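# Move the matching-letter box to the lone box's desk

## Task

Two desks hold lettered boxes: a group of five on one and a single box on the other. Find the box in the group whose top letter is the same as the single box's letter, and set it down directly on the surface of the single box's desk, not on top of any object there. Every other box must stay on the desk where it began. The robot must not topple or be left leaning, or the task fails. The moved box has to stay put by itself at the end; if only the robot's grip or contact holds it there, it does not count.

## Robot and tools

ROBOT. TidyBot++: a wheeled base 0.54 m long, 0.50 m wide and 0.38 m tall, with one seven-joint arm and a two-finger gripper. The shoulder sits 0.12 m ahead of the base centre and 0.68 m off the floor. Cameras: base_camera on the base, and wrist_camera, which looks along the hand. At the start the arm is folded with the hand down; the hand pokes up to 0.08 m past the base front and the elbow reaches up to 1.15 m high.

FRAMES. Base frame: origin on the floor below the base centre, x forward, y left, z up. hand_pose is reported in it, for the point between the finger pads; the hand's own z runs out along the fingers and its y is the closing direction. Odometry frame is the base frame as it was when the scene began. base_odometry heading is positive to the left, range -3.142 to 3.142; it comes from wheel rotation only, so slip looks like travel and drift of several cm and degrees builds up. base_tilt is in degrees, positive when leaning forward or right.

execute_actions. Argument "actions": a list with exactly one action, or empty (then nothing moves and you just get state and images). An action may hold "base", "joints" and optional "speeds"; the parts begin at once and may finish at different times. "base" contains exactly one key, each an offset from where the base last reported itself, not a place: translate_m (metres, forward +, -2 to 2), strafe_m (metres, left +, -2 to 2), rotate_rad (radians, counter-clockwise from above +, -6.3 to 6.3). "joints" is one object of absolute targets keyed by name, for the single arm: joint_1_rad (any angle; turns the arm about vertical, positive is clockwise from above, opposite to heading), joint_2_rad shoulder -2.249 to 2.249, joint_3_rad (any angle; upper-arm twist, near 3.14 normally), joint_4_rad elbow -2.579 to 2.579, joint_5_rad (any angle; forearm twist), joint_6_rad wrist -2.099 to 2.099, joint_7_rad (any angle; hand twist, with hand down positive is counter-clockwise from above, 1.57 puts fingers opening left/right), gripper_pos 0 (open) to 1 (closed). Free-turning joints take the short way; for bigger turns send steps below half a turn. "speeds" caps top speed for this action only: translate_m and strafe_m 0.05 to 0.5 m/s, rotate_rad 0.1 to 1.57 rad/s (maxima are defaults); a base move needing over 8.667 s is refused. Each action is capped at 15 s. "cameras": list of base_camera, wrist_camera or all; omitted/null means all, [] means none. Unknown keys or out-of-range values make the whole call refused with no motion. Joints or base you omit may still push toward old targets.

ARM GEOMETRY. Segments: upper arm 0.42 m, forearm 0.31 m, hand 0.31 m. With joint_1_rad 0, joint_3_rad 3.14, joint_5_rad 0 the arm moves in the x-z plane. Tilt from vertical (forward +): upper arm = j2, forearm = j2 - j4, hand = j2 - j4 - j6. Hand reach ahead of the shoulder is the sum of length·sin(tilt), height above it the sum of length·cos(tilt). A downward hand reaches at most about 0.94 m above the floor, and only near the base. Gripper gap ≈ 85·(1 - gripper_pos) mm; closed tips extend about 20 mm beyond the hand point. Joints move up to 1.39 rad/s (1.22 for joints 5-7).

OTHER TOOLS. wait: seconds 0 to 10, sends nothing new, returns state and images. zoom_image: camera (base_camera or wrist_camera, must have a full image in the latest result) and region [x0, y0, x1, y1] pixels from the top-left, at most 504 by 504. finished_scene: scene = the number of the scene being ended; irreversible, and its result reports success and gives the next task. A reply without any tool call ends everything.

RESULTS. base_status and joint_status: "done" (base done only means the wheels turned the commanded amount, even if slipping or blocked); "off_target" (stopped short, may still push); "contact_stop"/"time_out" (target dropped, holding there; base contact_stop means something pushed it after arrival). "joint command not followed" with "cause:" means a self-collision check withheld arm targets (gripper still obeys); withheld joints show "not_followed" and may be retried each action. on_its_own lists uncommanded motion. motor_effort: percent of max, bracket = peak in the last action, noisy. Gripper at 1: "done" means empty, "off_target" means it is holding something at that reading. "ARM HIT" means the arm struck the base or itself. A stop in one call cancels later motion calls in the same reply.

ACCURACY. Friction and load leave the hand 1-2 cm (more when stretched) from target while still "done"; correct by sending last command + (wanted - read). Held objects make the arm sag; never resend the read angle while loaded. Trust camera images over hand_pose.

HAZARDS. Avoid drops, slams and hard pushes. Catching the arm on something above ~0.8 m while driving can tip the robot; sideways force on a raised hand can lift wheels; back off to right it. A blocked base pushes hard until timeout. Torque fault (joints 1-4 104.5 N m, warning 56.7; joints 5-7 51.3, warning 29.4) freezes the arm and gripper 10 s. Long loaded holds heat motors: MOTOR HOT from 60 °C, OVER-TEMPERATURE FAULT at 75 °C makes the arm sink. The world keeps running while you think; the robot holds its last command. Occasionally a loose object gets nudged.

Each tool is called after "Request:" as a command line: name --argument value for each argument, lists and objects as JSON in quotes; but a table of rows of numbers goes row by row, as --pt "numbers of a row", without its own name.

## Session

Request:
execute_actions --actions '[]'

Scene clock: 0.00 s.
base_odometry: x=+0.000 y=+0.000 heading=+0.000 (m, m, rad; odometry frame)
base_tilt: forward=-0.4 right=-0.2 (deg)
base_status: not commanded
joint_positions: joint_1_rad=-0.008 joint_2_rad=-0.376 joint_3_rad=+3.156 joint_4_rad=-2.560 joint_5_rad=-0.002 joint_6_rad=-0.838 joint_7_rad=+1.593 gripper_pos=+0.000
joint_status: not commanded
motor_effort: joint_1_rad=+0 joint_2_rad=-1 joint_3_rad=+0 joint_4_rad=+13 joint_5_rad=-1 joint_6_rad=+1 joint_7_rad=+0 (%)
hand_pose: x=+0.2591 y=+0.0016 z=+0.5833 quat_wxyz=(-0.003, +0.998, +0.008, +0.060) (m; base frame)
pictures: base_camera, wrist_camera
Images, in order (width x height): base_camera 644x364, wrist_camera 644x476.

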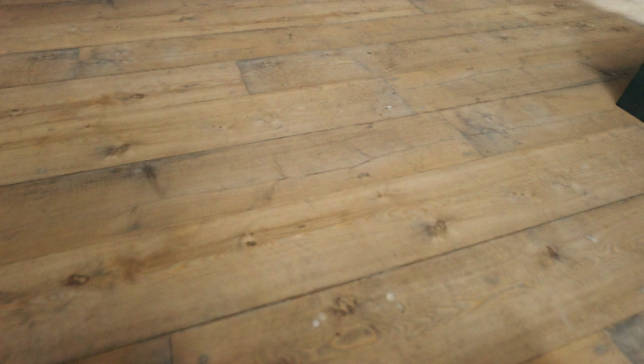

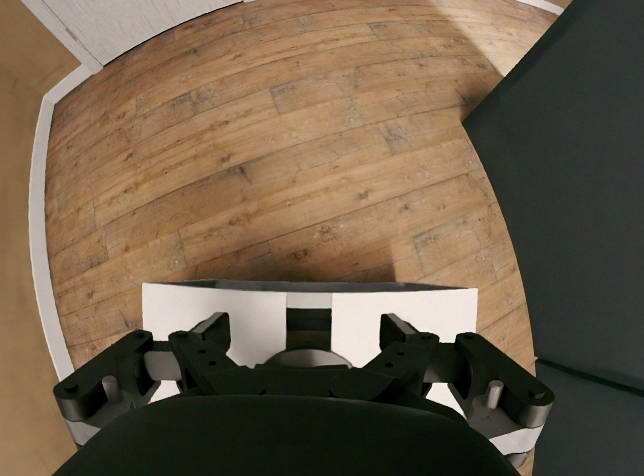

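Request:
execute_actions --actions '[{"base":{"rotate_rad":-2.84},"joints":{"joint_2_rad":-0.9,"joint_4_rad":-1.7,"joint_6_rad":-1.2}}]'

Scene clock: 6.37 s.
base_odometry: x=+0.000 y=+0.000 heading=-2.840 (m, m, rad; odometry frame)
base_tilt: forward=-0.4 right=-0.2 (deg)
base_status: done
joint_positions: joint_1_rad=-0.008 joint_2_rad=-0.892 joint_3_rad=+3.156 joint_4_rad=-1.719 joint_5_rad=-0.002 joint_6_rad=-1.174 joint_7_rad=+1.593 gripper_pos=+0.000
joint_status: all done
motor_effort: joint_1_rad=+0(1) joint_2_rad=+12(13) joint_3_rad=+0(0) joint_4_rad=+16(19) joint_5_rad=+0(1) joint_6_rad=+7(7) joint_7_rad=+0(1) (%)
hand_pose: x=+0.3057 y=-0.0023 z=+1.0290 quat_wxyz=(+0.001, +0.842, +0.006, +0.540) (m; base frame)
pictures: base_camera, wrist_camera
Images, in order (width x height): base_camera 644x364, wrist_camera 644x476.

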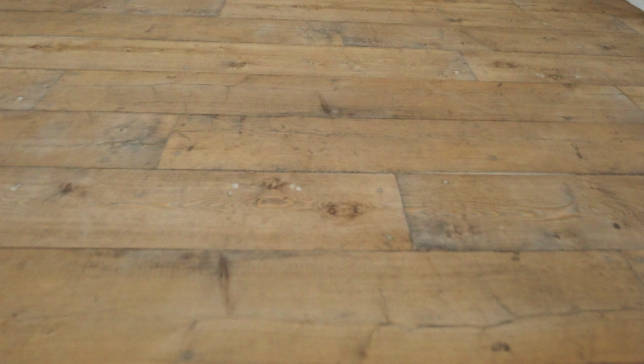

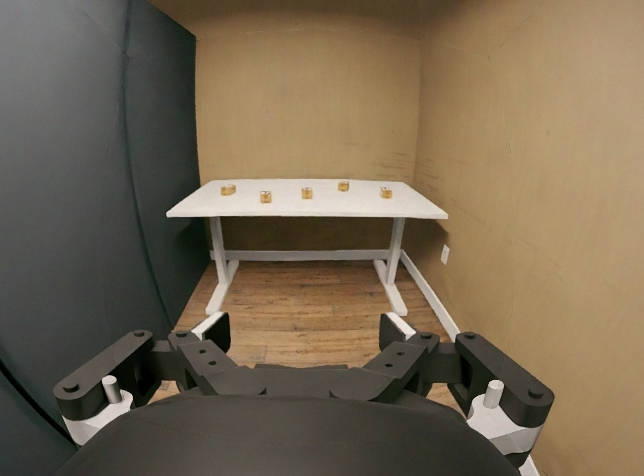

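Request:
execute_actions --actions '[{"base":{"translate_m":-1.07}}]' --cameras '[]'

Request:
execute_actions --actions '[{"base":{"rotate_rad":1.56}}]'

Scene clock: 15.57 s.
base_odometry: x=+1.022 y=+0.317 heading=-2.840 (m, m, rad; odometry frame)
base_tilt: forward=-0.4 right=-0.2 (deg)
base_status: done
joint_positions: joint_1_rad=-0.008 joint_2_rad=-0.898 joint_3_rad=+3.156 joint_4_rad=-1.719 joint_5_rad=-0.002 joint_6_rad=-1.177 joint_7_rad=+1.593 gripper_pos=+0.000
joint_status: not commanded
motor_effort: joint_1_rad=+0(1) joint_2_rad=+12(14) joint_3_rad=+0(0) joint_4_rad=+16(18) joint_5_rad=+0(0) joint_6_rad=+6(7) joint_7_rad=+0(0) (%)
hand_pose: x=+0.3033 y=-0.0023 z=+1.0296 quat_wxyz=(+0.001, +0.841, +0.006, +0.541) (m; base frame)
pictures: none
No camera images: the call's "cameras" was empty. Leave "cameras" out to get every camera's image.

Scene clock: 17.83 s.
base_odometry: x=+1.022 y=+0.317 heading=-1.280 (m, m, rad; odometry frame)
base_tilt: forward=-0.4 right=-0.2 (deg)
base_status: done
joint_positions: joint_1_rad=-0.008 joint_2_rad=-0.898 joint_3_rad=+3.156 joint_4_rad=-1.719 joint_5_rad=-0.002 joint_6_rad=-1.177 joint_7_rad=+1.593 gripper_pos=+0.000
joint_status: not commanded
motor_effort: joint_1_rad=+0(1) joint_2_rad=+12(12) joint_3_rad=-1(0) joint_4_rad=+16(16) joint_5_rad=+0(2) joint_6_rad=+7(7) joint_7_rad=+0(1) (%)
hand_pose: x=+0.3033 y=-0.0023 z=+1.0296 quat_wxyz=(+0.001, +0.841, +0.006, +0.541) (m; base frame)
pictures: base_camera, wrist_camera
Images, in order (width x height): base_camera 644x364, wrist_camera 644x476.

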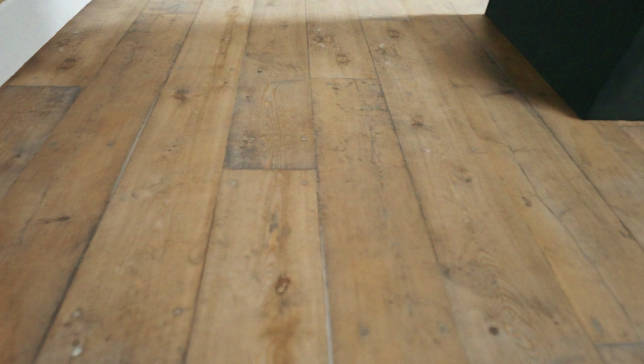

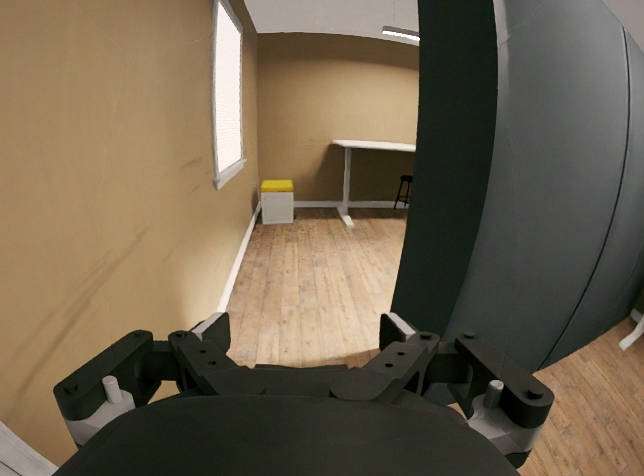

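Request:
execute_actions --actions '[{"base":{"translate_m":1.9},"joints":{"joint_2_rad":-0.2,"joint_4_rad":-0.6,"joint_6_rad":-1.6}}]'

Scene clock: 25.03 s.
base_odometry: x=+1.568 y=-1.503 heading=-1.280 (m, m, rad; odometry frame)
base_tilt: forward=-0.4 right=-0.2 (deg)
base_status: done
joint_positions: joint_1_rad=-0.008 joint_2_rad=-0.198 joint_3_rad=+3.156 joint_4_rad=-0.622 joint_5_rad=-0.002 joint_6_rad=-1.575 joint_7_rad=+1.593 gripper_pos=+0.000
joint_status: all done
motor_effort: joint_1_rad=+0(0) joint_2_rad=-5(16) joint_3_rad=-1(0) joint_4_rad=+11(17) joint_5_rad=+0(1) joint_6_rad=+7(7) joint_7_rad=+0(0) (%)
hand_pose: x=+0.4492 y=-0.0017 z=+1.2513 quat_wxyz=(+0.006, +0.841, +0.007, +0.540) (m; base frame)
pictures: base_camera, wrist_camera
Images, in order (width x height): base_camera 644x364, wrist_camera 644x476.

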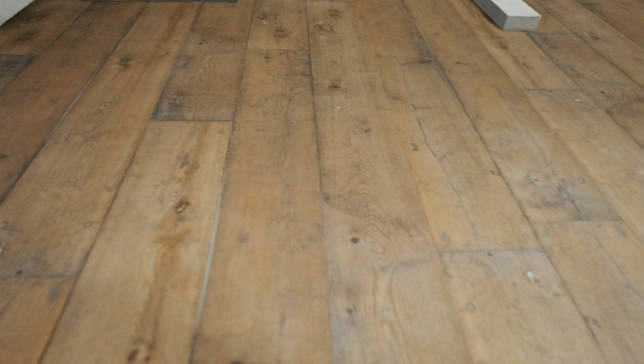

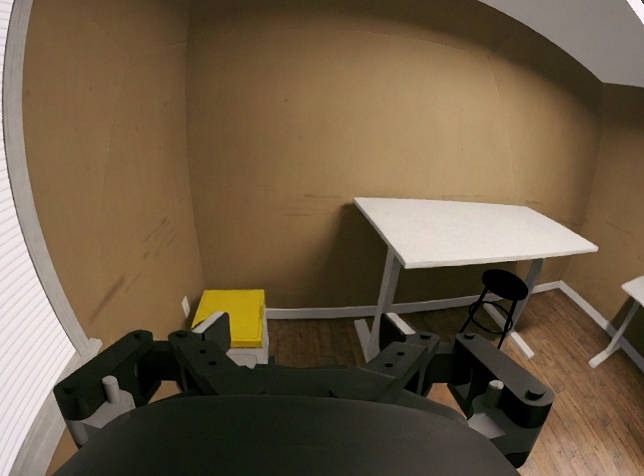

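Request:
execute_actions --actions '[{"base":{"rotate_rad":-1.3}}]'

Scene clock: 28.77 s.
base_odometry: x=+1.568 y=-1.503 heading=-2.580 (m, m, rad; odometry frame)
base_tilt: forward=-0.4 right=-0.2 (deg)
base_status: done
joint_positions: joint_1_rad=-0.008 joint_2_rad=-0.198 joint_3_rad=+3.156 joint_4_rad=-0.622 joint_5_rad=-0.002 joint_6_rad=-1.575 joint_7_rad=+1.593 gripper_pos=+0.000
joint_status: not commanded
motor_effort: joint_1_rad=+0(0) joint_2_rad=-5(7) joint_3_rad=+0(0) joint_4_rad=+11(12) joint_5_rad=+0(1) joint_6_rad=+7(7) joint_7_rad=+0(0) (%)
hand_pose: x=+0.4492 y=-0.0017 z=+1.2513 quat_wxyz=(+0.006, +0.841, +0.007, +0.540) (m; base frame)
pictures: base_camera, wrist_camera
Images, in order (width x height): base_camera 644x364, wrist_camera 644x476.

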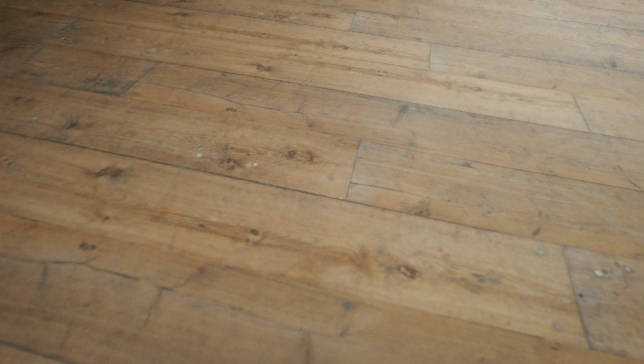

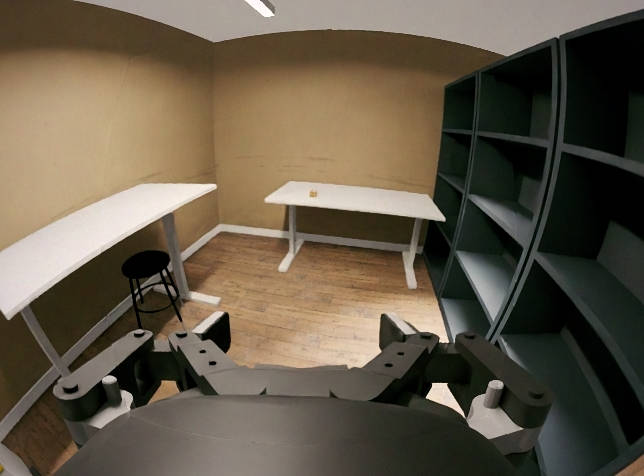

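Request:
execute_actions --actions '[{"base":{"rotate_rad":-0.27}}]'

Scene clock: 36.57 s.
base_odometry: x=+1.568 y=-1.503 heading=-2.849 (m, m, rad; odometry frame)
base_tilt: forward=-0.4 right=-0.2 (deg)
base_status: done
joint_positions: joint_1_rad=-0.008 joint_2_rad=-0.198 joint_3_rad=+3.156 joint_4_rad=-0.622 joint_5_rad=-0.002 joint_6_rad=-1.575 joint_7_rad=+1.593 gripper_pos=+0.000
joint_status: not commanded
motor_effort: joint_1_rad=+0(0) joint_2_rad=-5(6) joint_3_rad=-1(0) joint_4_rad=+11(11) joint_5_rad=-1(1) joint_6_rad=+7(7) joint_7_rad=-1(0) (%)
hand_pose: x=+0.4492 y=-0.0017 z=+1.2513 quat_wxyz=(+0.006, +0.841, +0.007, +0.540) (m; base frame)
pictures: base_camera, wrist_camera
Images, in order (width x height): base_camera 644x364, wrist_camera 644x476.

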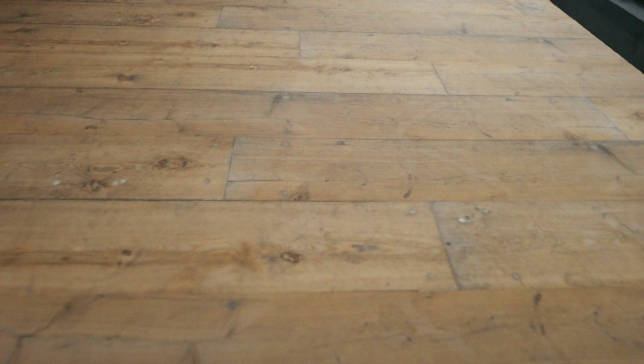

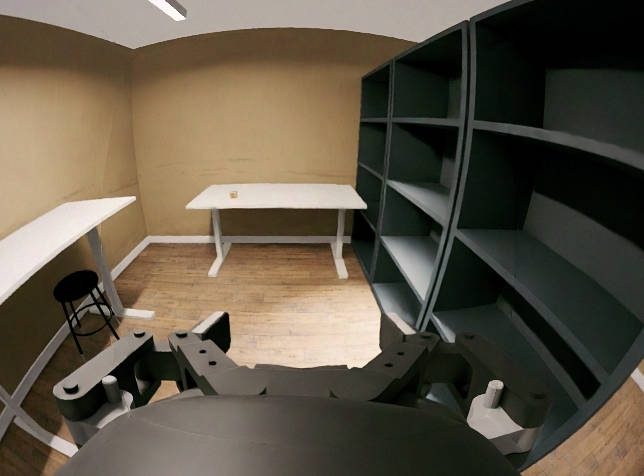

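Request:
execute_actions --actions '[{"base":{"translate_m":1.45},"joints":{"joint_2_rad":0.0,"joint_4_rad":-0.6,"joint_6_rad":-1.7}}]'

Scene clock: 44.53 s.
base_odometry: x=+0.179 y=-1.919 heading=-2.850 (m, m, rad; odometry frame)
base_tilt: forward=-0.4 right=-0.2 (deg)
base_status: done
joint_positions: joint_1_rad=-0.008 joint_2_rad=+0.005 joint_3_rad=+3.156 joint_4_rad=-0.611 joint_5_rad=-0.002 joint_6_rad=-1.677 joint_7_rad=+1.593 gripper_pos=+0.000
joint_status: all done
motor_effort: joint_1_rad=+1(0) joint_2_rad=-14(18) joint_3_rad=-1(0) joint_4_rad=+13(14) joint_5_rad=+0(1) joint_6_rad=+6(8) joint_7_rad=-1(0) (%)
hand_pose: x=+0.5365 y=-0.0007 z=+1.1535 quat_wxyz=(+0.005, +0.911, +0.008, +0.412) (m; base frame)
pictures: base_camera, wrist_camera
Images, in order (width x height): base_camera 644x364, wrist_camera 644x476.

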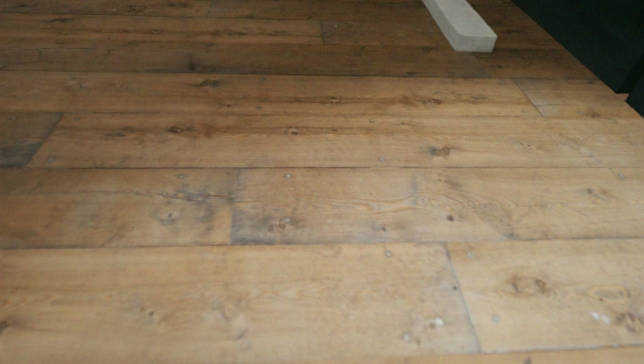

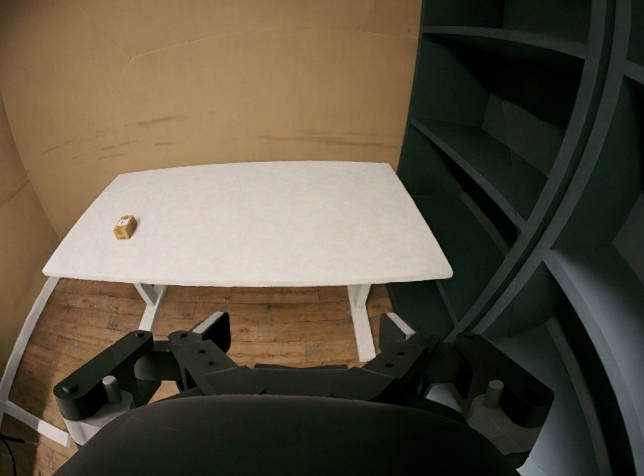

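Request:
execute_actions --actions '[{"base":{"strafe_m":0.45}}]' --cameras '[]'

Request:
execute_actions --actions '[{"base":{"translate_m":0.3}}]'

Scene clock: 51.60 s.
base_odometry: x=+0.308 y=-2.351 heading=-2.850 (m, m, rad; odometry frame)
base_tilt: forward=-0.4 right=-0.2 (deg)
base_status: done
joint_positions: joint_1_rad=-0.009 joint_2_rad=+0.005 joint_3_rad=+3.156 joint_4_rad=-0.611 joint_5_rad=-0.002 joint_6_rad=-1.677 joint_7_rad=+1.593 gripper_pos=+0.000
joint_status: not commanded
motor_effort: joint_1_rad=+0(2) joint_2_rad=-15(15) joint_3_rad=+0(1) joint_4_rad=+13(13) joint_5_rad=+1(1) joint_6_rad=+5(6) joint_7_rad=+0(0) (%)
hand_pose: x=+0.5365 y=-0.0005 z=+1.1535 quat_wxyz=(+0.005, +0.911, +0.008, +0.412) (m; base frame)
pictures: none
No camera images: the call's "cameras" was empty. Leave "cameras" out to get every camera's image.

Scene clock: 53.60 s.
base_odometry: x=+0.021 y=-2.437 heading=-2.850 (m, m, rad; odometry frame)
base_tilt: forward=-0.4 right=-0.2 (deg)
base_status: done
joint_positions: joint_1_rad=-0.009 joint_2_rad=+0.008 joint_3_rad=+3.156 joint_4_rad=-0.611 joint_5_rad=-0.002 joint_6_rad=-1.678 joint_7_rad=+1.593 gripper_pos=+0.000
joint_status: not commanded
motor_effort: joint_1_rad=+0(0) joint_2_rad=-15(19) joint_3_rad=-1(2) joint_4_rad=+13(14) joint_5_rad=+0(1) joint_6_rad=+6(6) joint_7_rad=+0(0) (%)
hand_pose: x=+0.5376 y=-0.0005 z=+1.1521 quat_wxyz=(+0.005, +0.912, +0.008, +0.410) (m; base frame)
pictures: base_camera, wrist_camera
Images, in order (width x height): base_camera 644x364, wrist_camera 644x476.

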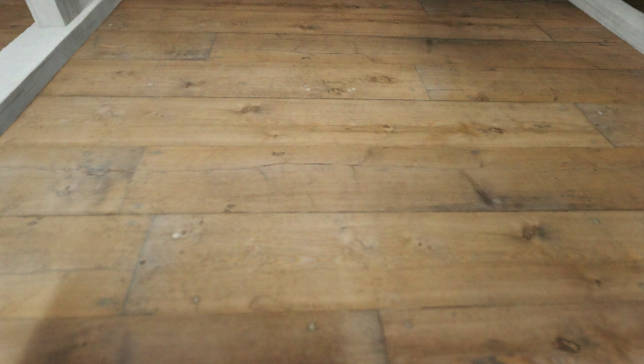

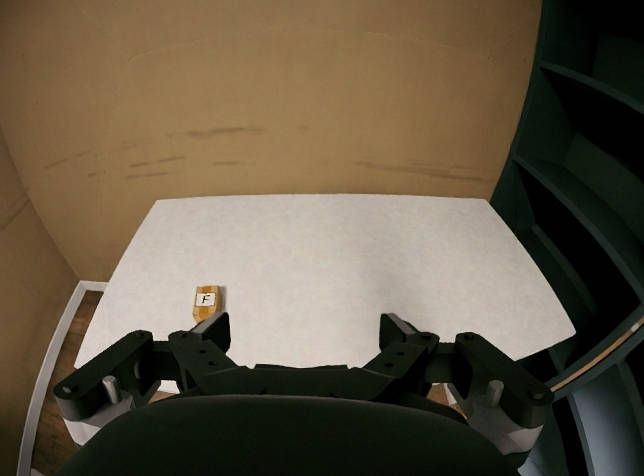

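Request:
zoom_image --camera "wrist_camera" --region '[170, 270, 250, 330]'

Region (170, 270, 250, 330) of wrist_camera's 644x476 image, scaled by 6.300; it fills the top 378 rows of this view, and the rest is white.

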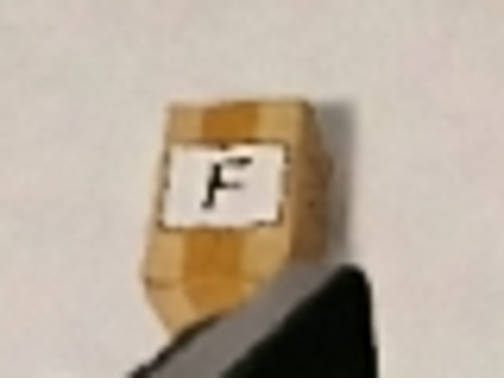

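Request:
execute_actions --actions '[{"base":{"rotate_rad":0.253},"joints":{"joint_2_rad":-0.9,"joint_4_rad":-1.7,"joint_6_rad":-1.2}}]' --cameras '[]'

Request:
execute_actions --actions '[{"base":{"translate_m":-1.81}}]' --cameras '[]'

Request:
execute_actions --actions '[{"base":{"rotate_rad":1.317}}]'

Scene clock: 65.50 s.
base_odometry: x=+0.021 y=-2.437 heading=-2.597 (m, m, rad; odometry frame)
base_tilt: forward=-0.4 right=-0.2 (deg)
base_status: done
joint_positions: joint_1_rad=-0.009 joint_2_rad=-0.889 joint_3_rad=+3.156 joint_4_rad=-1.679 joint_5_rad=-0.002 joint_6_rad=-1.225 joint_7_rad=+1.593 gripper_pos=+0.000
joint_status: all done
motor_effort: joint_1_rad=+0(2) joint_2_rad=+12(16) joint_3_rad=-1(1) joint_4_rad=+16(17) joint_5_rad=-1(1) joint_6_rad=+7(8) joint_7_rad=-1(1) (%)
hand_pose: x=+0.2966 y=-0.0021 z=+1.0345 quat_wxyz=(+0.000, +0.845, +0.007, +0.534) (m; base frame)
pictures: none
No camera images: the call's "cameras" was empty. Leave "cameras" out to get every camera's image.

Scene clock: 70.47 s.
base_odometry: x=+1.568 y=-1.498 heading=-2.597 (m, m, rad; odometry frame)
base_tilt: forward=-0.4 right=-0.2 (deg)
base_status: done
joint_positions: joint_1_rad=-0.009 joint_2_rad=-0.898 joint_3_rad=+3.156 joint_4_rad=-1.680 joint_5_rad=-0.002 joint_6_rad=-1.223 joint_7_rad=+1.593 gripper_pos=+0.000
joint_status: not commanded
motor_effort: joint_1_rad=+0(0) joint_2_rad=+12(14) joint_3_rad=+0(0) joint_4_rad=+16(17) joint_5_rad=-1(0) joint_6_rad=+7(7) joint_7_rad=+0(0) (%)
hand_pose: x=+0.2941 y=-0.0021 z=+1.0361 quat_wxyz=(+0.000, +0.843, +0.007, +0.538) (m; base frame)
pictures: none
No camera images: the call's "cameras" was empty. Leave "cameras" out to get every camera's image.

Scene clock: 72.57 s.
base_odometry: x=+1.568 y=-1.498 heading=-1.280 (m, m, rad; odometry frame)
base_tilt: forward=-0.4 right=-0.2 (deg)
base_status: done
joint_positions: joint_1_rad=-0.009 joint_2_rad=-0.898 joint_3_rad=+3.156 joint_4_rad=-1.680 joint_5_rad=-0.002 joint_6_rad=-1.223 joint_7_rad=+1.593 gripper_pos=+0.000
joint_status: not commanded
motor_effort: joint_1_rad=+0(0) joint_2_rad=+12(13) joint_3_rad=+0(0) joint_4_rad=+16(16) joint_5_rad=+0(1) joint_6_rad=+7(7) joint_7_rad=+0(1) (%)
hand_pose: x=+0.2941 y=-0.0021 z=+1.0361 quat_wxyz=(+0.000, +0.843, +0.007, +0.538) (m; base frame)
pictures: base_camera, wrist_camera
Images, in order (width x height): base_camera 644x364, wrist_camera 644x476.

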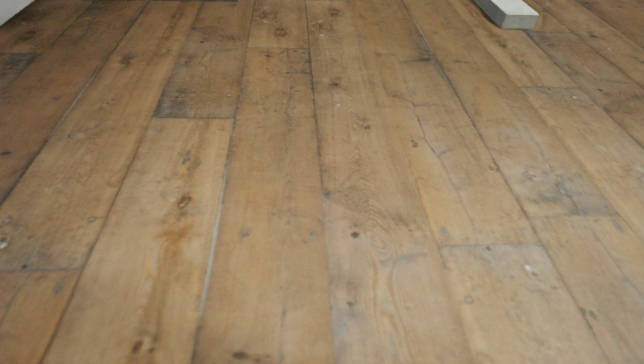

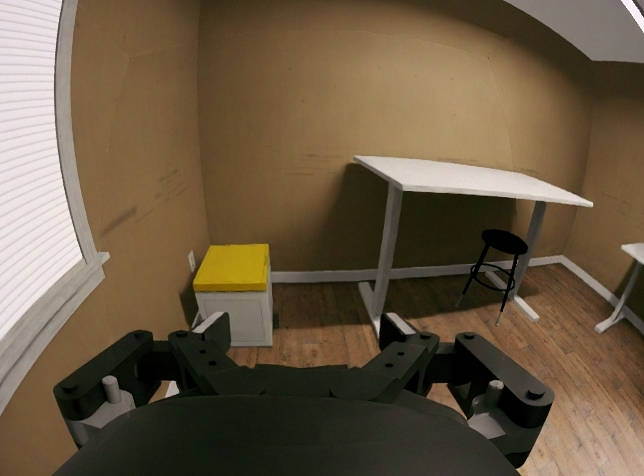

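The floor view matches the earlier one, so the odometry is still good. Reversing through the passage next.

Request:
execute_actions --actions '[{"base":{"translate_m":-1.9}}]' --cameras '["base_camera"]'

Request:
execute_actions --actions '[{"base":{"rotate_rad":-1.575}}]' --cameras '[]'

Request:
execute_actions --actions '[{"base":{"translate_m":1.65},"joints":{"joint_2_rad":-0.2,"joint_4_rad":-0.8,"joint_6_rad":-1.7}}]'

Scene clock: 81.73 s.
base_odometry: x=+1.022 y=+0.322 heading=-1.280 (m, m, rad; odometry frame)
base_tilt: forward=-0.4 right=-0.2 (deg)
base_status: done
joint_positions: joint_1_rad=-0.009 joint_2_rad=-0.900 joint_3_rad=+3.156 joint_4_rad=-1.681 joint_5_rad=-0.002 joint_6_rad=-1.222 joint_7_rad=+1.593 gripper_pos=+0.000
joint_status: not commanded
motor_effort: joint_1_rad=+0(0) joint_2_rad=+12(16) joint_3_rad=+0(0) joint_4_rad=+16(17) joint_5_rad=+0(1) joint_6_rad=+7(7) joint_7_rad=+0(0) (%)
hand_pose: x=+0.2934 y=-0.0021 z=+1.0364 quat_wxyz=(+0.000, +0.842, +0.007, +0.539) (m; base frame)
pictures: base_camera
Images, in order (width x height): base_camera 644x364.

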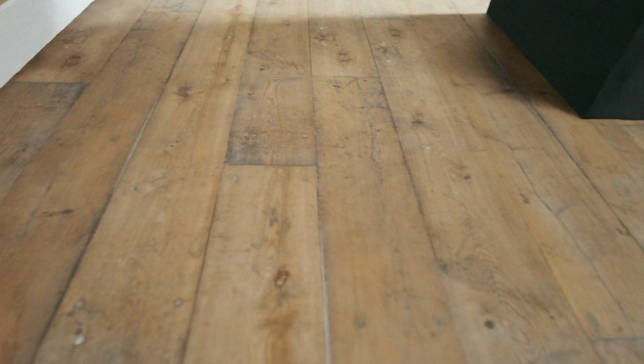

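Scene clock: 84.03 s.
base_odometry: x=+1.022 y=+0.322 heading=-2.854 (m, m, rad; odometry frame)
base_tilt: forward=-0.4 right=-0.2 (deg)
base_status: done
joint_positions: joint_1_rad=-0.009 joint_2_rad=-0.900 joint_3_rad=+3.156 joint_4_rad=-1.681 joint_5_rad=-0.002 joint_6_rad=-1.222 joint_7_rad=+1.593 gripper_pos=+0.000
joint_status: not commanded
motor_effort: joint_1_rad=+0(1) joint_2_rad=+13(13) joint_3_rad=+0(0) joint_4_rad=+16(16) joint_5_rad=-1(1) joint_6_rad=+7(7) joint_7_rad=+0(0) (%)
hand_pose: x=+0.2934 y=-0.0021 z=+1.0364 quat_wxyz=(+0.000, +0.842, +0.007, +0.539) (m; base frame)
pictures: none
No camera images: the call's "cameras" was empty. Leave "cameras" out to get every camera's image.

Scene clock: 88.70 s.
base_odometry: x=-0.561 y=-0.144 heading=-2.855 (m, m, rad; odometry frame)
base_tilt: forward=-0.4 right=-0.2 (deg)
base_status: done
joint_positions: joint_1_rad=-0.009 joint_2_rad=-0.198 joint_3_rad=+3.156 joint_4_rad=-0.823 joint_5_rad=-0.002 joint_6_rad=-1.675 joint_7_rad=+1.593 gripper_pos=+0.000
joint_status: all done
motor_effort: joint_1_rad=+0(0) joint_2_rad=-7(16) joint_3_rad=-1(0) joint_4_rad=+13(16) joint_5_rad=-1(0) joint_6_rad=+6(7) joint_7_rad=+0(0) (%)
hand_pose: x=+0.4525 y=-0.0011 z=+1.1419 quat_wxyz=(+0.004, +0.913, +0.008, +0.408) (m; base frame)
pictures: base_camera, wrist_camera
Images, in order (width x height): base_camera 644x364, wrist_camera 644x476.

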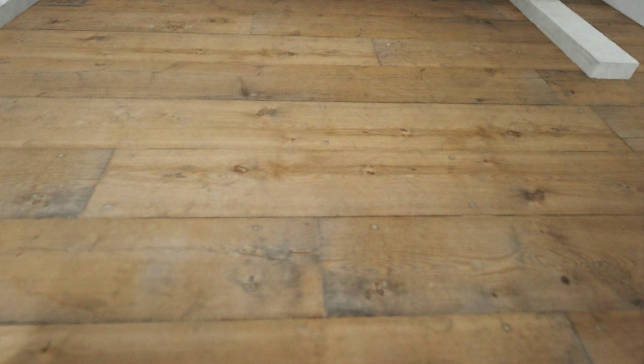

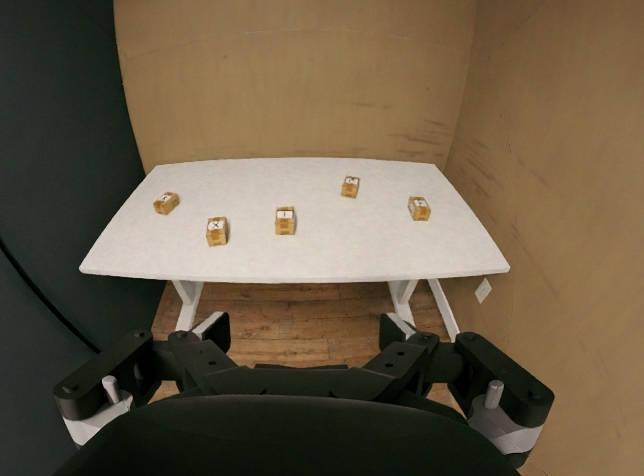

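Request:
execute_actions --actions '[{"base":{"translate_m":0.35},"joints":{"joint_2_rad":-0.1,"joint_6_rad":-1.8}}]'

Request:
zoom_image --camera "wrist_camera" --region '[70, 130, 570, 300]'

Scene clock: 93.73 s.
base_odometry: x=-0.897 y=-0.243 heading=-2.855 (m, m, rad; odometry frame)
base_tilt: forward=-0.4 right=-0.2 (deg)
base_status: done
joint_positions: joint_1_rad=-0.009 joint_2_rad=-0.097 joint_3_rad=+3.156 joint_4_rad=-0.816 joint_5_rad=-0.002 joint_6_rad=-1.779 joint_7_rad=+1.593 gripper_pos=+0.000
joint_status: all done
motor_effort: joint_1_rad=+0(0) joint_2_rad=-11(15) joint_3_rad=-1(0) joint_4_rad=+13(15) joint_5_rad=+0(1) joint_6_rad=+5(6) joint_7_rad=+0(0) (%)
hand_pose: x=+0.4724 y=-0.0005 z=+1.0881 quat_wxyz=(+0.003, +0.949, +0.008, +0.316) (m; base frame)
pictures: base_camera, wrist_camera
Images, in order (width x height): base_camera 644x364, wrist_camera 644x476.

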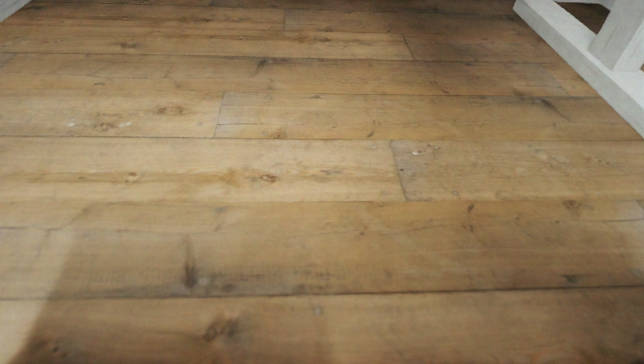

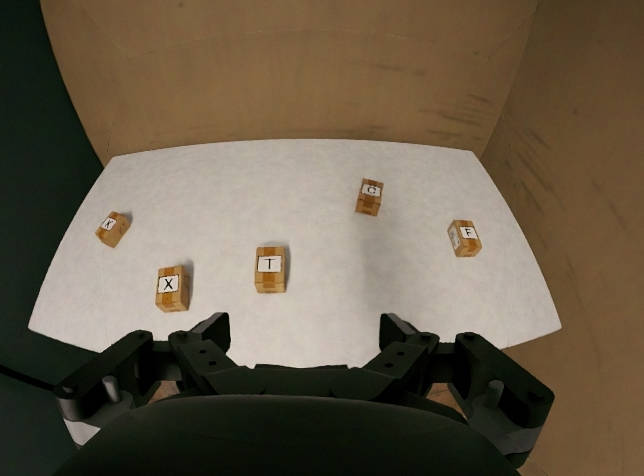

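Region (70, 130, 570, 300) of wrist_camera's 644x476 image, scaled by 1.008; it fills the top 171 rows of this view, and the rest is white.

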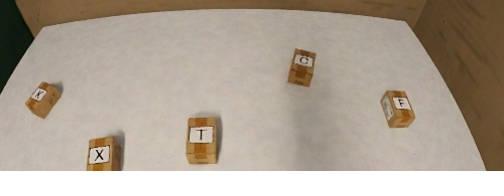

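Request:
zoom_image --camera "wrist_camera" --region '[430, 205, 510, 265]'

Request:
zoom_image --camera "wrist_camera" --region '[80, 195, 160, 255]'

Region (430, 205, 510, 265) of wrist_camera's 644x476 image, scaled by 6.300; it fills the top 378 rows of this view, and the rest is white.

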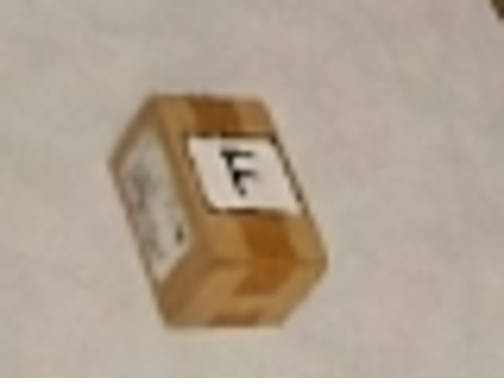

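Region (80, 195, 160, 255) of wrist_camera's 644x476 image, scaled by 6.300; it fills the top 378 rows of this view, and the rest is white.

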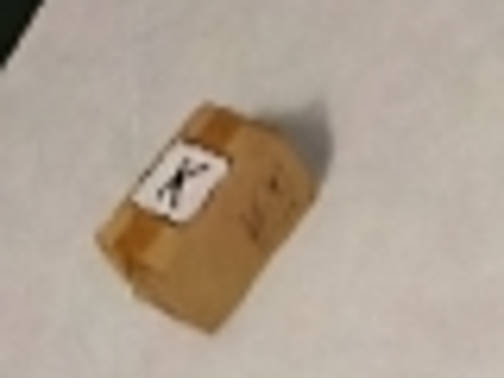

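Request:
execute_actions --actions '[{"base":{"strafe_m":-0.3}}]'

Scene clock: 104.30 s.
base_odometry: x=-0.982 y=+0.045 heading=-2.855 (m, m, rad; odometry frame)
base_tilt: forward=-0.4 right=-0.2 (deg)
base_status: done
joint_positions: joint_1_rad=-0.009 joint_2_rad=-0.097 joint_3_rad=+3.156 joint_4_rad=-0.816 joint_5_rad=-0.002 joint_6_rad=-1.779 joint_7_rad=+1.593 gripper_pos=+0.000
joint_status: not commanded
motor_effort: joint_1_rad=+0(1) joint_2_rad=-11(13) joint_3_rad=-1(3) joint_4_rad=+13(14) joint_5_rad=-1(1) joint_6_rad=+5(4) joint_7_rad=+0(1) (%)
hand_pose: x=+0.4723 y=-0.0006 z=+1.0881 quat_wxyz=(+0.003, +0.949, +0.008, +0.316) (m; base frame)
pictures: base_camera, wrist_camera
Images, in order (width x height): base_camera 644x364, wrist_camera 644x476.

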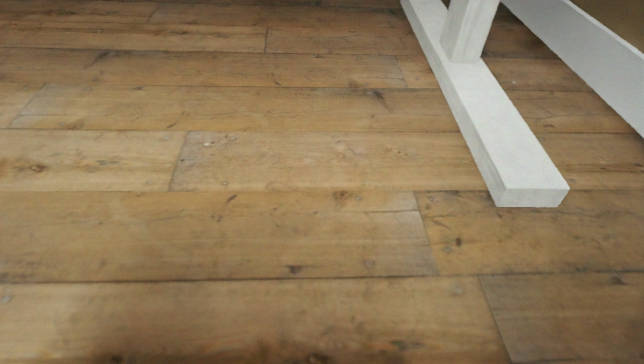

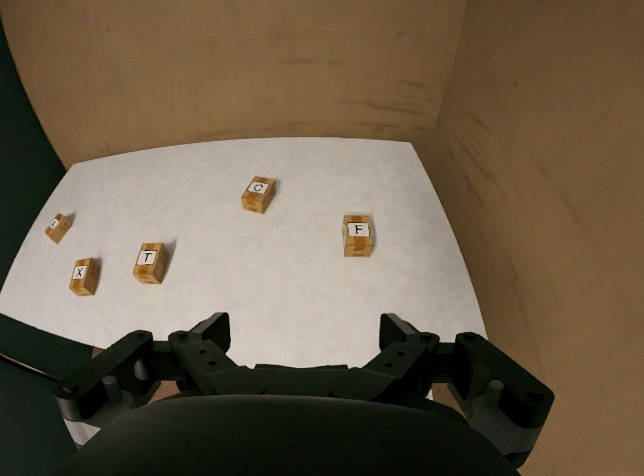

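Request:
execute_actions --actions '[{"base":{"strafe_m":-0.1},"joints":{"joint_1_rad":0.06}}]' --cameras '[]'

Request:
execute_actions --actions '[{"base":{"translate_m":0.15},"speeds":{"translate_m":0.2}}]'

Scene clock: 110.03 s.
base_odometry: x=-1.010 y=+0.141 heading=-2.855 (m, m, rad; odometry frame)
base_tilt: forward=-0.4 right=-0.2 (deg)
base_status: done
joint_positions: joint_1_rad=+0.050 joint_2_rad=-0.097 joint_3_rad=+3.156 joint_4_rad=-0.816 joint_5_rad=-0.002 joint_6_rad=-1.779 joint_7_rad=+1.593 gripper_pos=+0.000
joint_status: all done
motor_effort: joint_1_rad=+0(1) joint_2_rad=-11(12) joint_3_rad=-1(3) joint_4_rad=+14(14) joint_5_rad=+0(2) joint_6_rad=+4(4) joint_7_rad=+0(0) (%)
hand_pose: x=+0.4717 y=-0.0217 z=+1.0881 quat_wxyz=(+0.012, +0.949, -0.020, +0.316) (m; base frame)
pictures: none
No camera images: the call's "cameras" was empty. Leave "cameras" out to get every camera's image.

Scene clock: 111.53 s.
base_odometry: x=-1.154 y=+0.099 heading=-2.855 (m, m, rad; odometry frame)
base_tilt: forward=-0.4 right=-0.2 (deg)
base_status: done
joint_positions: joint_1_rad=+0.050 joint_2_rad=-0.096 joint_3_rad=+3.156 joint_4_rad=-0.816 joint_5_rad=-0.002 joint_6_rad=-1.779 joint_7_rad=+1.593 gripper_pos=+0.000
joint_status: not commanded
motor_effort: joint_1_rad=+0(0) joint_2_rad=-11(15) joint_3_rad=-1(1) joint_4_rad=+13(14) joint_5_rad=-1(1) joint_6_rad=+5(5) joint_7_rad=+0(0) (%)
hand_pose: x=+0.4718 y=-0.0217 z=+1.0880 quat_wxyz=(+0.012, +0.949, -0.020, +0.316) (m; base frame)
pictures: base_camera, wrist_camera
Images, in order (width x height): base_camera 644x364, wrist_camera 644x476.

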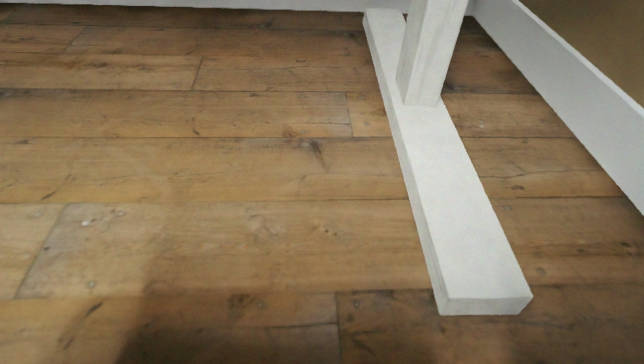

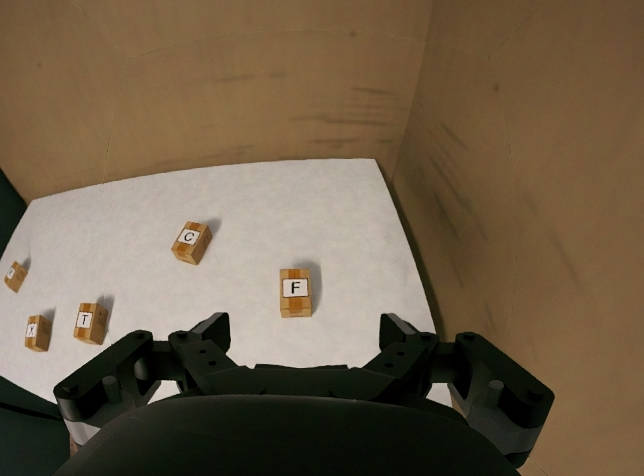

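Request:
execute_actions --actions '[{"joints":{"joint_1_rad":0.0,"joint_2_rad":0.14,"joint_4_rad":-1.36,"joint_6_rad":-1.2}}]' --cameras '["wrist_camera"]'

Scene clock: 118.97 s.
base_odometry: x=-1.154 y=+0.099 heading=-2.855 (m, m, rad; odometry frame)
base_tilt: forward=-0.4 right=-0.2 (deg)
base_status: not commanded
joint_positions: joint_1_rad=+0.014 joint_2_rad=+0.140 joint_3_rad=+3.156 joint_4_rad=-1.343 joint_5_rad=-0.002 joint_6_rad=-1.224 joint_7_rad=+1.593 gripper_pos=+0.000
joint_status: all done
motor_effort: joint_1_rad=+0(0) joint_2_rad=-25(28) joint_3_rad=-1(1) joint_4_rad=+18(19) joint_5_rad=-1(0) joint_6_rad=+3(5) joint_7_rad=+0(0) (%)
hand_pose: x=+0.6222 y=-0.0123 z=+0.8437 quat_wxyz=(+0.006, +0.976, -0.003, +0.216) (m; base frame)
pictures: wrist_camera
Images, in order (width x height): wrist_camera 644x476.

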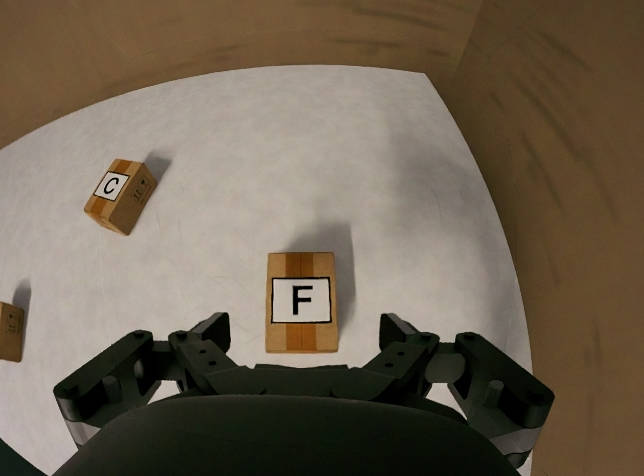

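Request:
execute_actions --actions '[{"joints":{"joint_2_rad":0.21,"joint_4_rad":-1.45,"joint_6_rad":-1.04}}]' --cameras '["wrist_camera"]'

Scene clock: 124.67 s.
base_odometry: x=-1.154 y=+0.099 heading=-2.855 (m, m, rad; odometry frame)
base_tilt: forward=-0.4 right=-0.2 (deg)
base_status: not commanded
joint_positions: joint_1_rad=+0.014 joint_2_rad=+0.211 joint_3_rad=+3.156 joint_4_rad=-1.432 joint_5_rad=-0.002 joint_6_rad=-1.061 joint_7_rad=+1.593 gripper_pos=+0.000
joint_status: all done
motor_effort: joint_1_rad=+0(0) joint_2_rad=-27(30) joint_3_rad=-1(1) joint_4_rad=+18(20) joint_5_rad=+0(0) joint_6_rad=+3(4) joint_7_rad=-1(0) (%)
hand_pose: x=+0.6524 y=-0.0131 z=+0.7886 quat_wxyz=(+0.006, +0.976, -0.003, +0.217) (m; base frame)
pictures: wrist_camera
Images, in order (width x height): wrist_camera 644x476.

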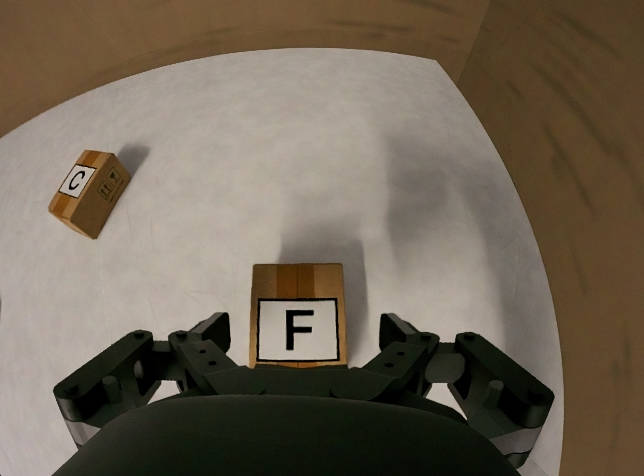

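Request:
execute_actions --actions '[{"joints":{"joint_4_rad":-1.55,"joint_6_rad":-0.94}}]' --cameras '["wrist_camera"]'

Scene clock: 129.20 s.
base_odometry: x=-1.154 y=+0.099 heading=-2.855 (m, m, rad; odometry frame)
base_tilt: forward=-0.4 right=-0.2 (deg)
base_status: not commanded
joint_positions: joint_1_rad=+0.014 joint_2_rad=+0.211 joint_3_rad=+3.156 joint_4_rad=-1.533 joint_5_rad=-0.002 joint_6_rad=-0.965 joint_7_rad=+1.593 gripper_pos=+0.000
joint_status: all done
motor_effort: joint_1_rad=+0(0) joint_2_rad=-27(29) joint_3_rad=-1(1) joint_4_rad=+18(18) joint_5_rad=-1(1) joint_6_rad=+3(4) joint_7_rad=-1(1) (%)
hand_pose: x=+0.6472 y=-0.0131 z=+0.7566 quat_wxyz=(+0.006, +0.977, -0.003, +0.215) (m; base frame)
pictures: wrist_camera
Images, in order (width x height): wrist_camera 644x476.

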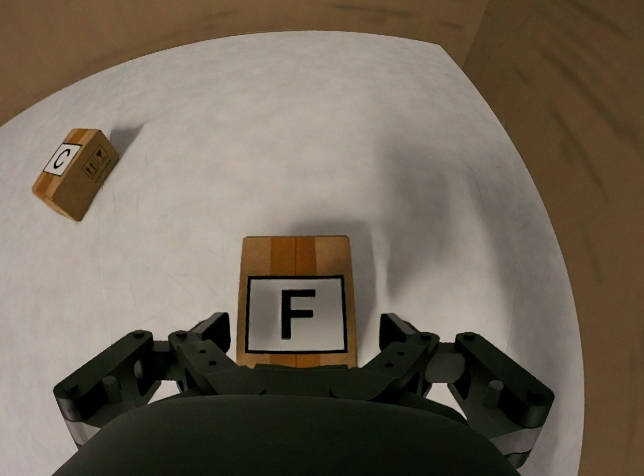

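Request:
execute_actions --actions '[{"joints":{"joint_4_rad":-1.6,"joint_6_rad":-0.89}}]' --cameras '["wrist_camera"]'

Request:
execute_actions --actions '[{"joints":{"gripper_pos":1.0}}]' --cameras '["wrist_camera"]'

Scene clock: 132.53 s.
base_odometry: x=-1.154 y=+0.099 heading=-2.855 (m, m, rad; odometry frame)
base_tilt: forward=-0.4 right=-0.2 (deg)
base_status: not commanded
joint_positions: joint_1_rad=+0.014 joint_2_rad=+0.211 joint_3_rad=+3.156 joint_4_rad=-1.582 joint_5_rad=-0.002 joint_6_rad=-0.914 joint_7_rad=+1.593 gripper_pos=+0.000
joint_status: all done
motor_effort: joint_1_rad=+0(0) joint_2_rad=-27(28) joint_3_rad=-1(1) joint_4_rad=+18(18) joint_5_rad=-1(0) joint_6_rad=+3(4) joint_7_rad=+0(0) (%)
hand_pose: x=+0.6447 y=-0.0131 z=+0.7418 quat_wxyz=(+0.006, +0.976, -0.003, +0.216) (m; base frame)
pictures: wrist_camera
Images, in order (width x height): wrist_camera 644x476.

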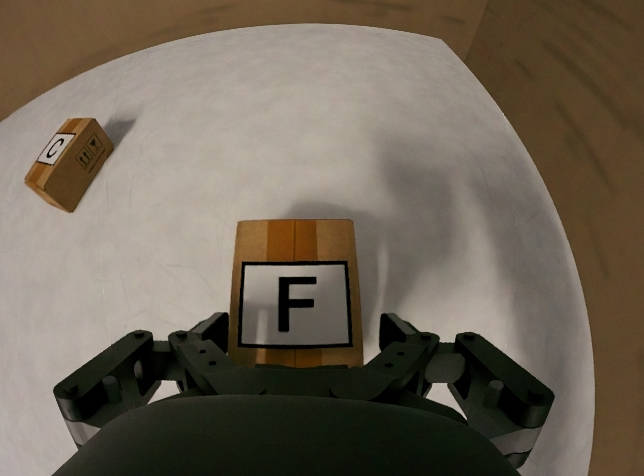

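Scene clock: 133.63 s.
base_odometry: x=-1.154 y=+0.099 heading=-2.855 (m, m, rad; odometry frame)
base_tilt: forward=-0.4 right=-0.2 (deg)
base_status: not commanded
joint_positions: joint_1_rad=+0.013 joint_2_rad=+0.208 joint_3_rad=+3.156 joint_4_rad=-1.584 joint_5_rad=-0.002 joint_6_rad=-0.911 joint_7_rad=+1.593 gripper_pos=+0.344
joint_status: gripper_pos off_target (ended at +0.344, target +1.000)
motor_effort: joint_1_rad=+0(1) joint_2_rad=-27(28) joint_3_rad=-1(1) joint_4_rad=+17(19) joint_5_rad=-1(0) joint_6_rad=+3(4) joint_7_rad=+0(0) (%)
hand_pose: x=+0.6448 y=-0.0125 z=+0.7428 quat_wxyz=(+0.006, +0.976, -0.002, +0.218) (m; base frame)
pictures: wrist_camera
Images, in order (width x height): wrist_camera 644x476.

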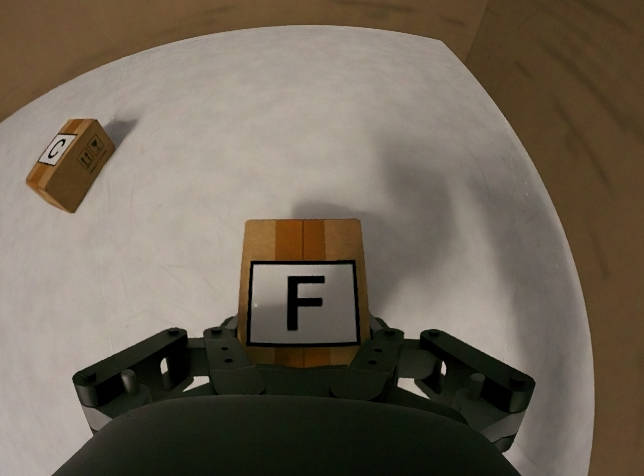

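Request:
execute_actions --actions '[{"joints":{"joint_2_rad":-0.3,"joint_4_rad":-1.1,"joint_6_rad":-1.7}}]' --cameras '["wrist_camera"]'

Request:
execute_actions --actions '[{"base":{"translate_m":-0.3}}]' --cameras '[]'

Request:
execute_actions --actions '[{"base":{"strafe_m":0.4}}]' --cameras '[]'

Scene clock: 139.37 s.
base_odometry: x=-1.154 y=+0.099 heading=-2.855 (m, m, rad; odometry frame)
base_tilt: forward=-0.4 right=-0.2 (deg)
base_status: not commanded
joint_positions: joint_1_rad=+0.013 joint_2_rad=-0.303 joint_3_rad=+3.156 joint_4_rad=-1.120 joint_5_rad=-0.002 joint_6_rad=-1.684 joint_7_rad=+1.593 gripper_pos=+0.344
joint_status: all done
motor_effort: joint_1_rad=+0(0) joint_2_rad=-6(32) joint_3_rad=+0(1) joint_4_rad=+16(21) joint_5_rad=-1(1) joint_6_rad=+5(5) joint_7_rad=-1(0) (%)
hand_pose: x=+0.4088 y=-0.0076 z=+1.0490 quat_wxyz=(+0.005, +0.949, -0.002, +0.315) (m; base frame)
pictures: wrist_camera
Images, in order (width x height): wrist_camera 644x476.

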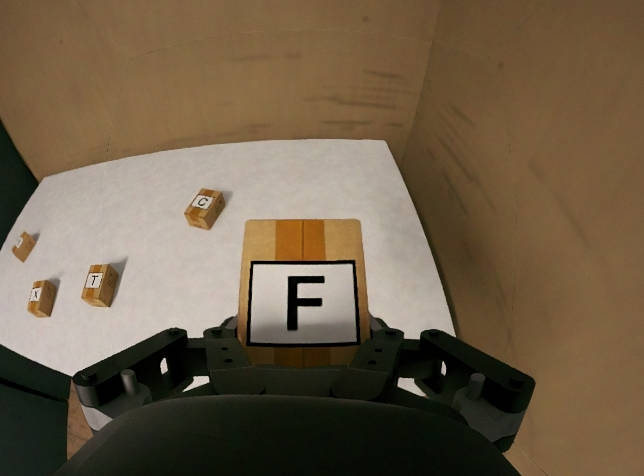

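Scene clock: 141.37 s.
base_odometry: x=-0.866 y=+0.184 heading=-2.855 (m, m, rad; odometry frame)
base_tilt: forward=-0.4 right=-0.2 (deg)
base_status: done
joint_positions: joint_1_rad=+0.012 joint_2_rad=-0.303 joint_3_rad=+3.157 joint_4_rad=-1.120 joint_5_rad=-0.002 joint_6_rad=-1.684 joint_7_rad=+1.593 gripper_pos=+0.344
joint_status: not commanded
motor_effort: joint_1_rad=+0(1) joint_2_rad=-6(10) joint_3_rad=-1(1) joint_4_rad=+16(17) joint_5_rad=+0(1) joint_6_rad=+5(5) joint_7_rad=+0(0) (%)
hand_pose: x=+0.4088 y=-0.0073 z=+1.0490 quat_wxyz=(+0.005, +0.949, -0.002, +0.315) (m; base frame)
pictures: none
No camera images: the call's "cameras" was empty. Leave "cameras" out to get every camera's image.

Scene clock: 143.53 s.
base_odometry: x=-0.753 y=-0.200 heading=-2.854 (m, m, rad; odometry frame)
base_tilt: forward=-0.4 right=-0.2 (deg)
base_status: done
joint_positions: joint_1_rad=+0.010 joint_2_rad=-0.303 joint_3_rad=+3.156 joint_4_rad=-1.120 joint_5_rad=-0.002 joint_6_rad=-1.684 joint_7_rad=+1.593 gripper_pos=+0.344
joint_status: not commanded
motor_effort: joint_1_rad=+0(1) joint_2_rad=-6(7) joint_3_rad=-1(2) joint_4_rad=+15(16) joint_5_rad=+0(3) joint_6_rad=+6(6) joint_7_rad=-1(1) (%)
hand_pose: x=+0.4089 y=-0.0066 z=+1.0490 quat_wxyz=(+0.004, +0.949, -0.001, +0.315) (m; base frame)
pictures: none
No camera images: the call's "cameras" was empty. Leave "cameras" out to get every camera's image.


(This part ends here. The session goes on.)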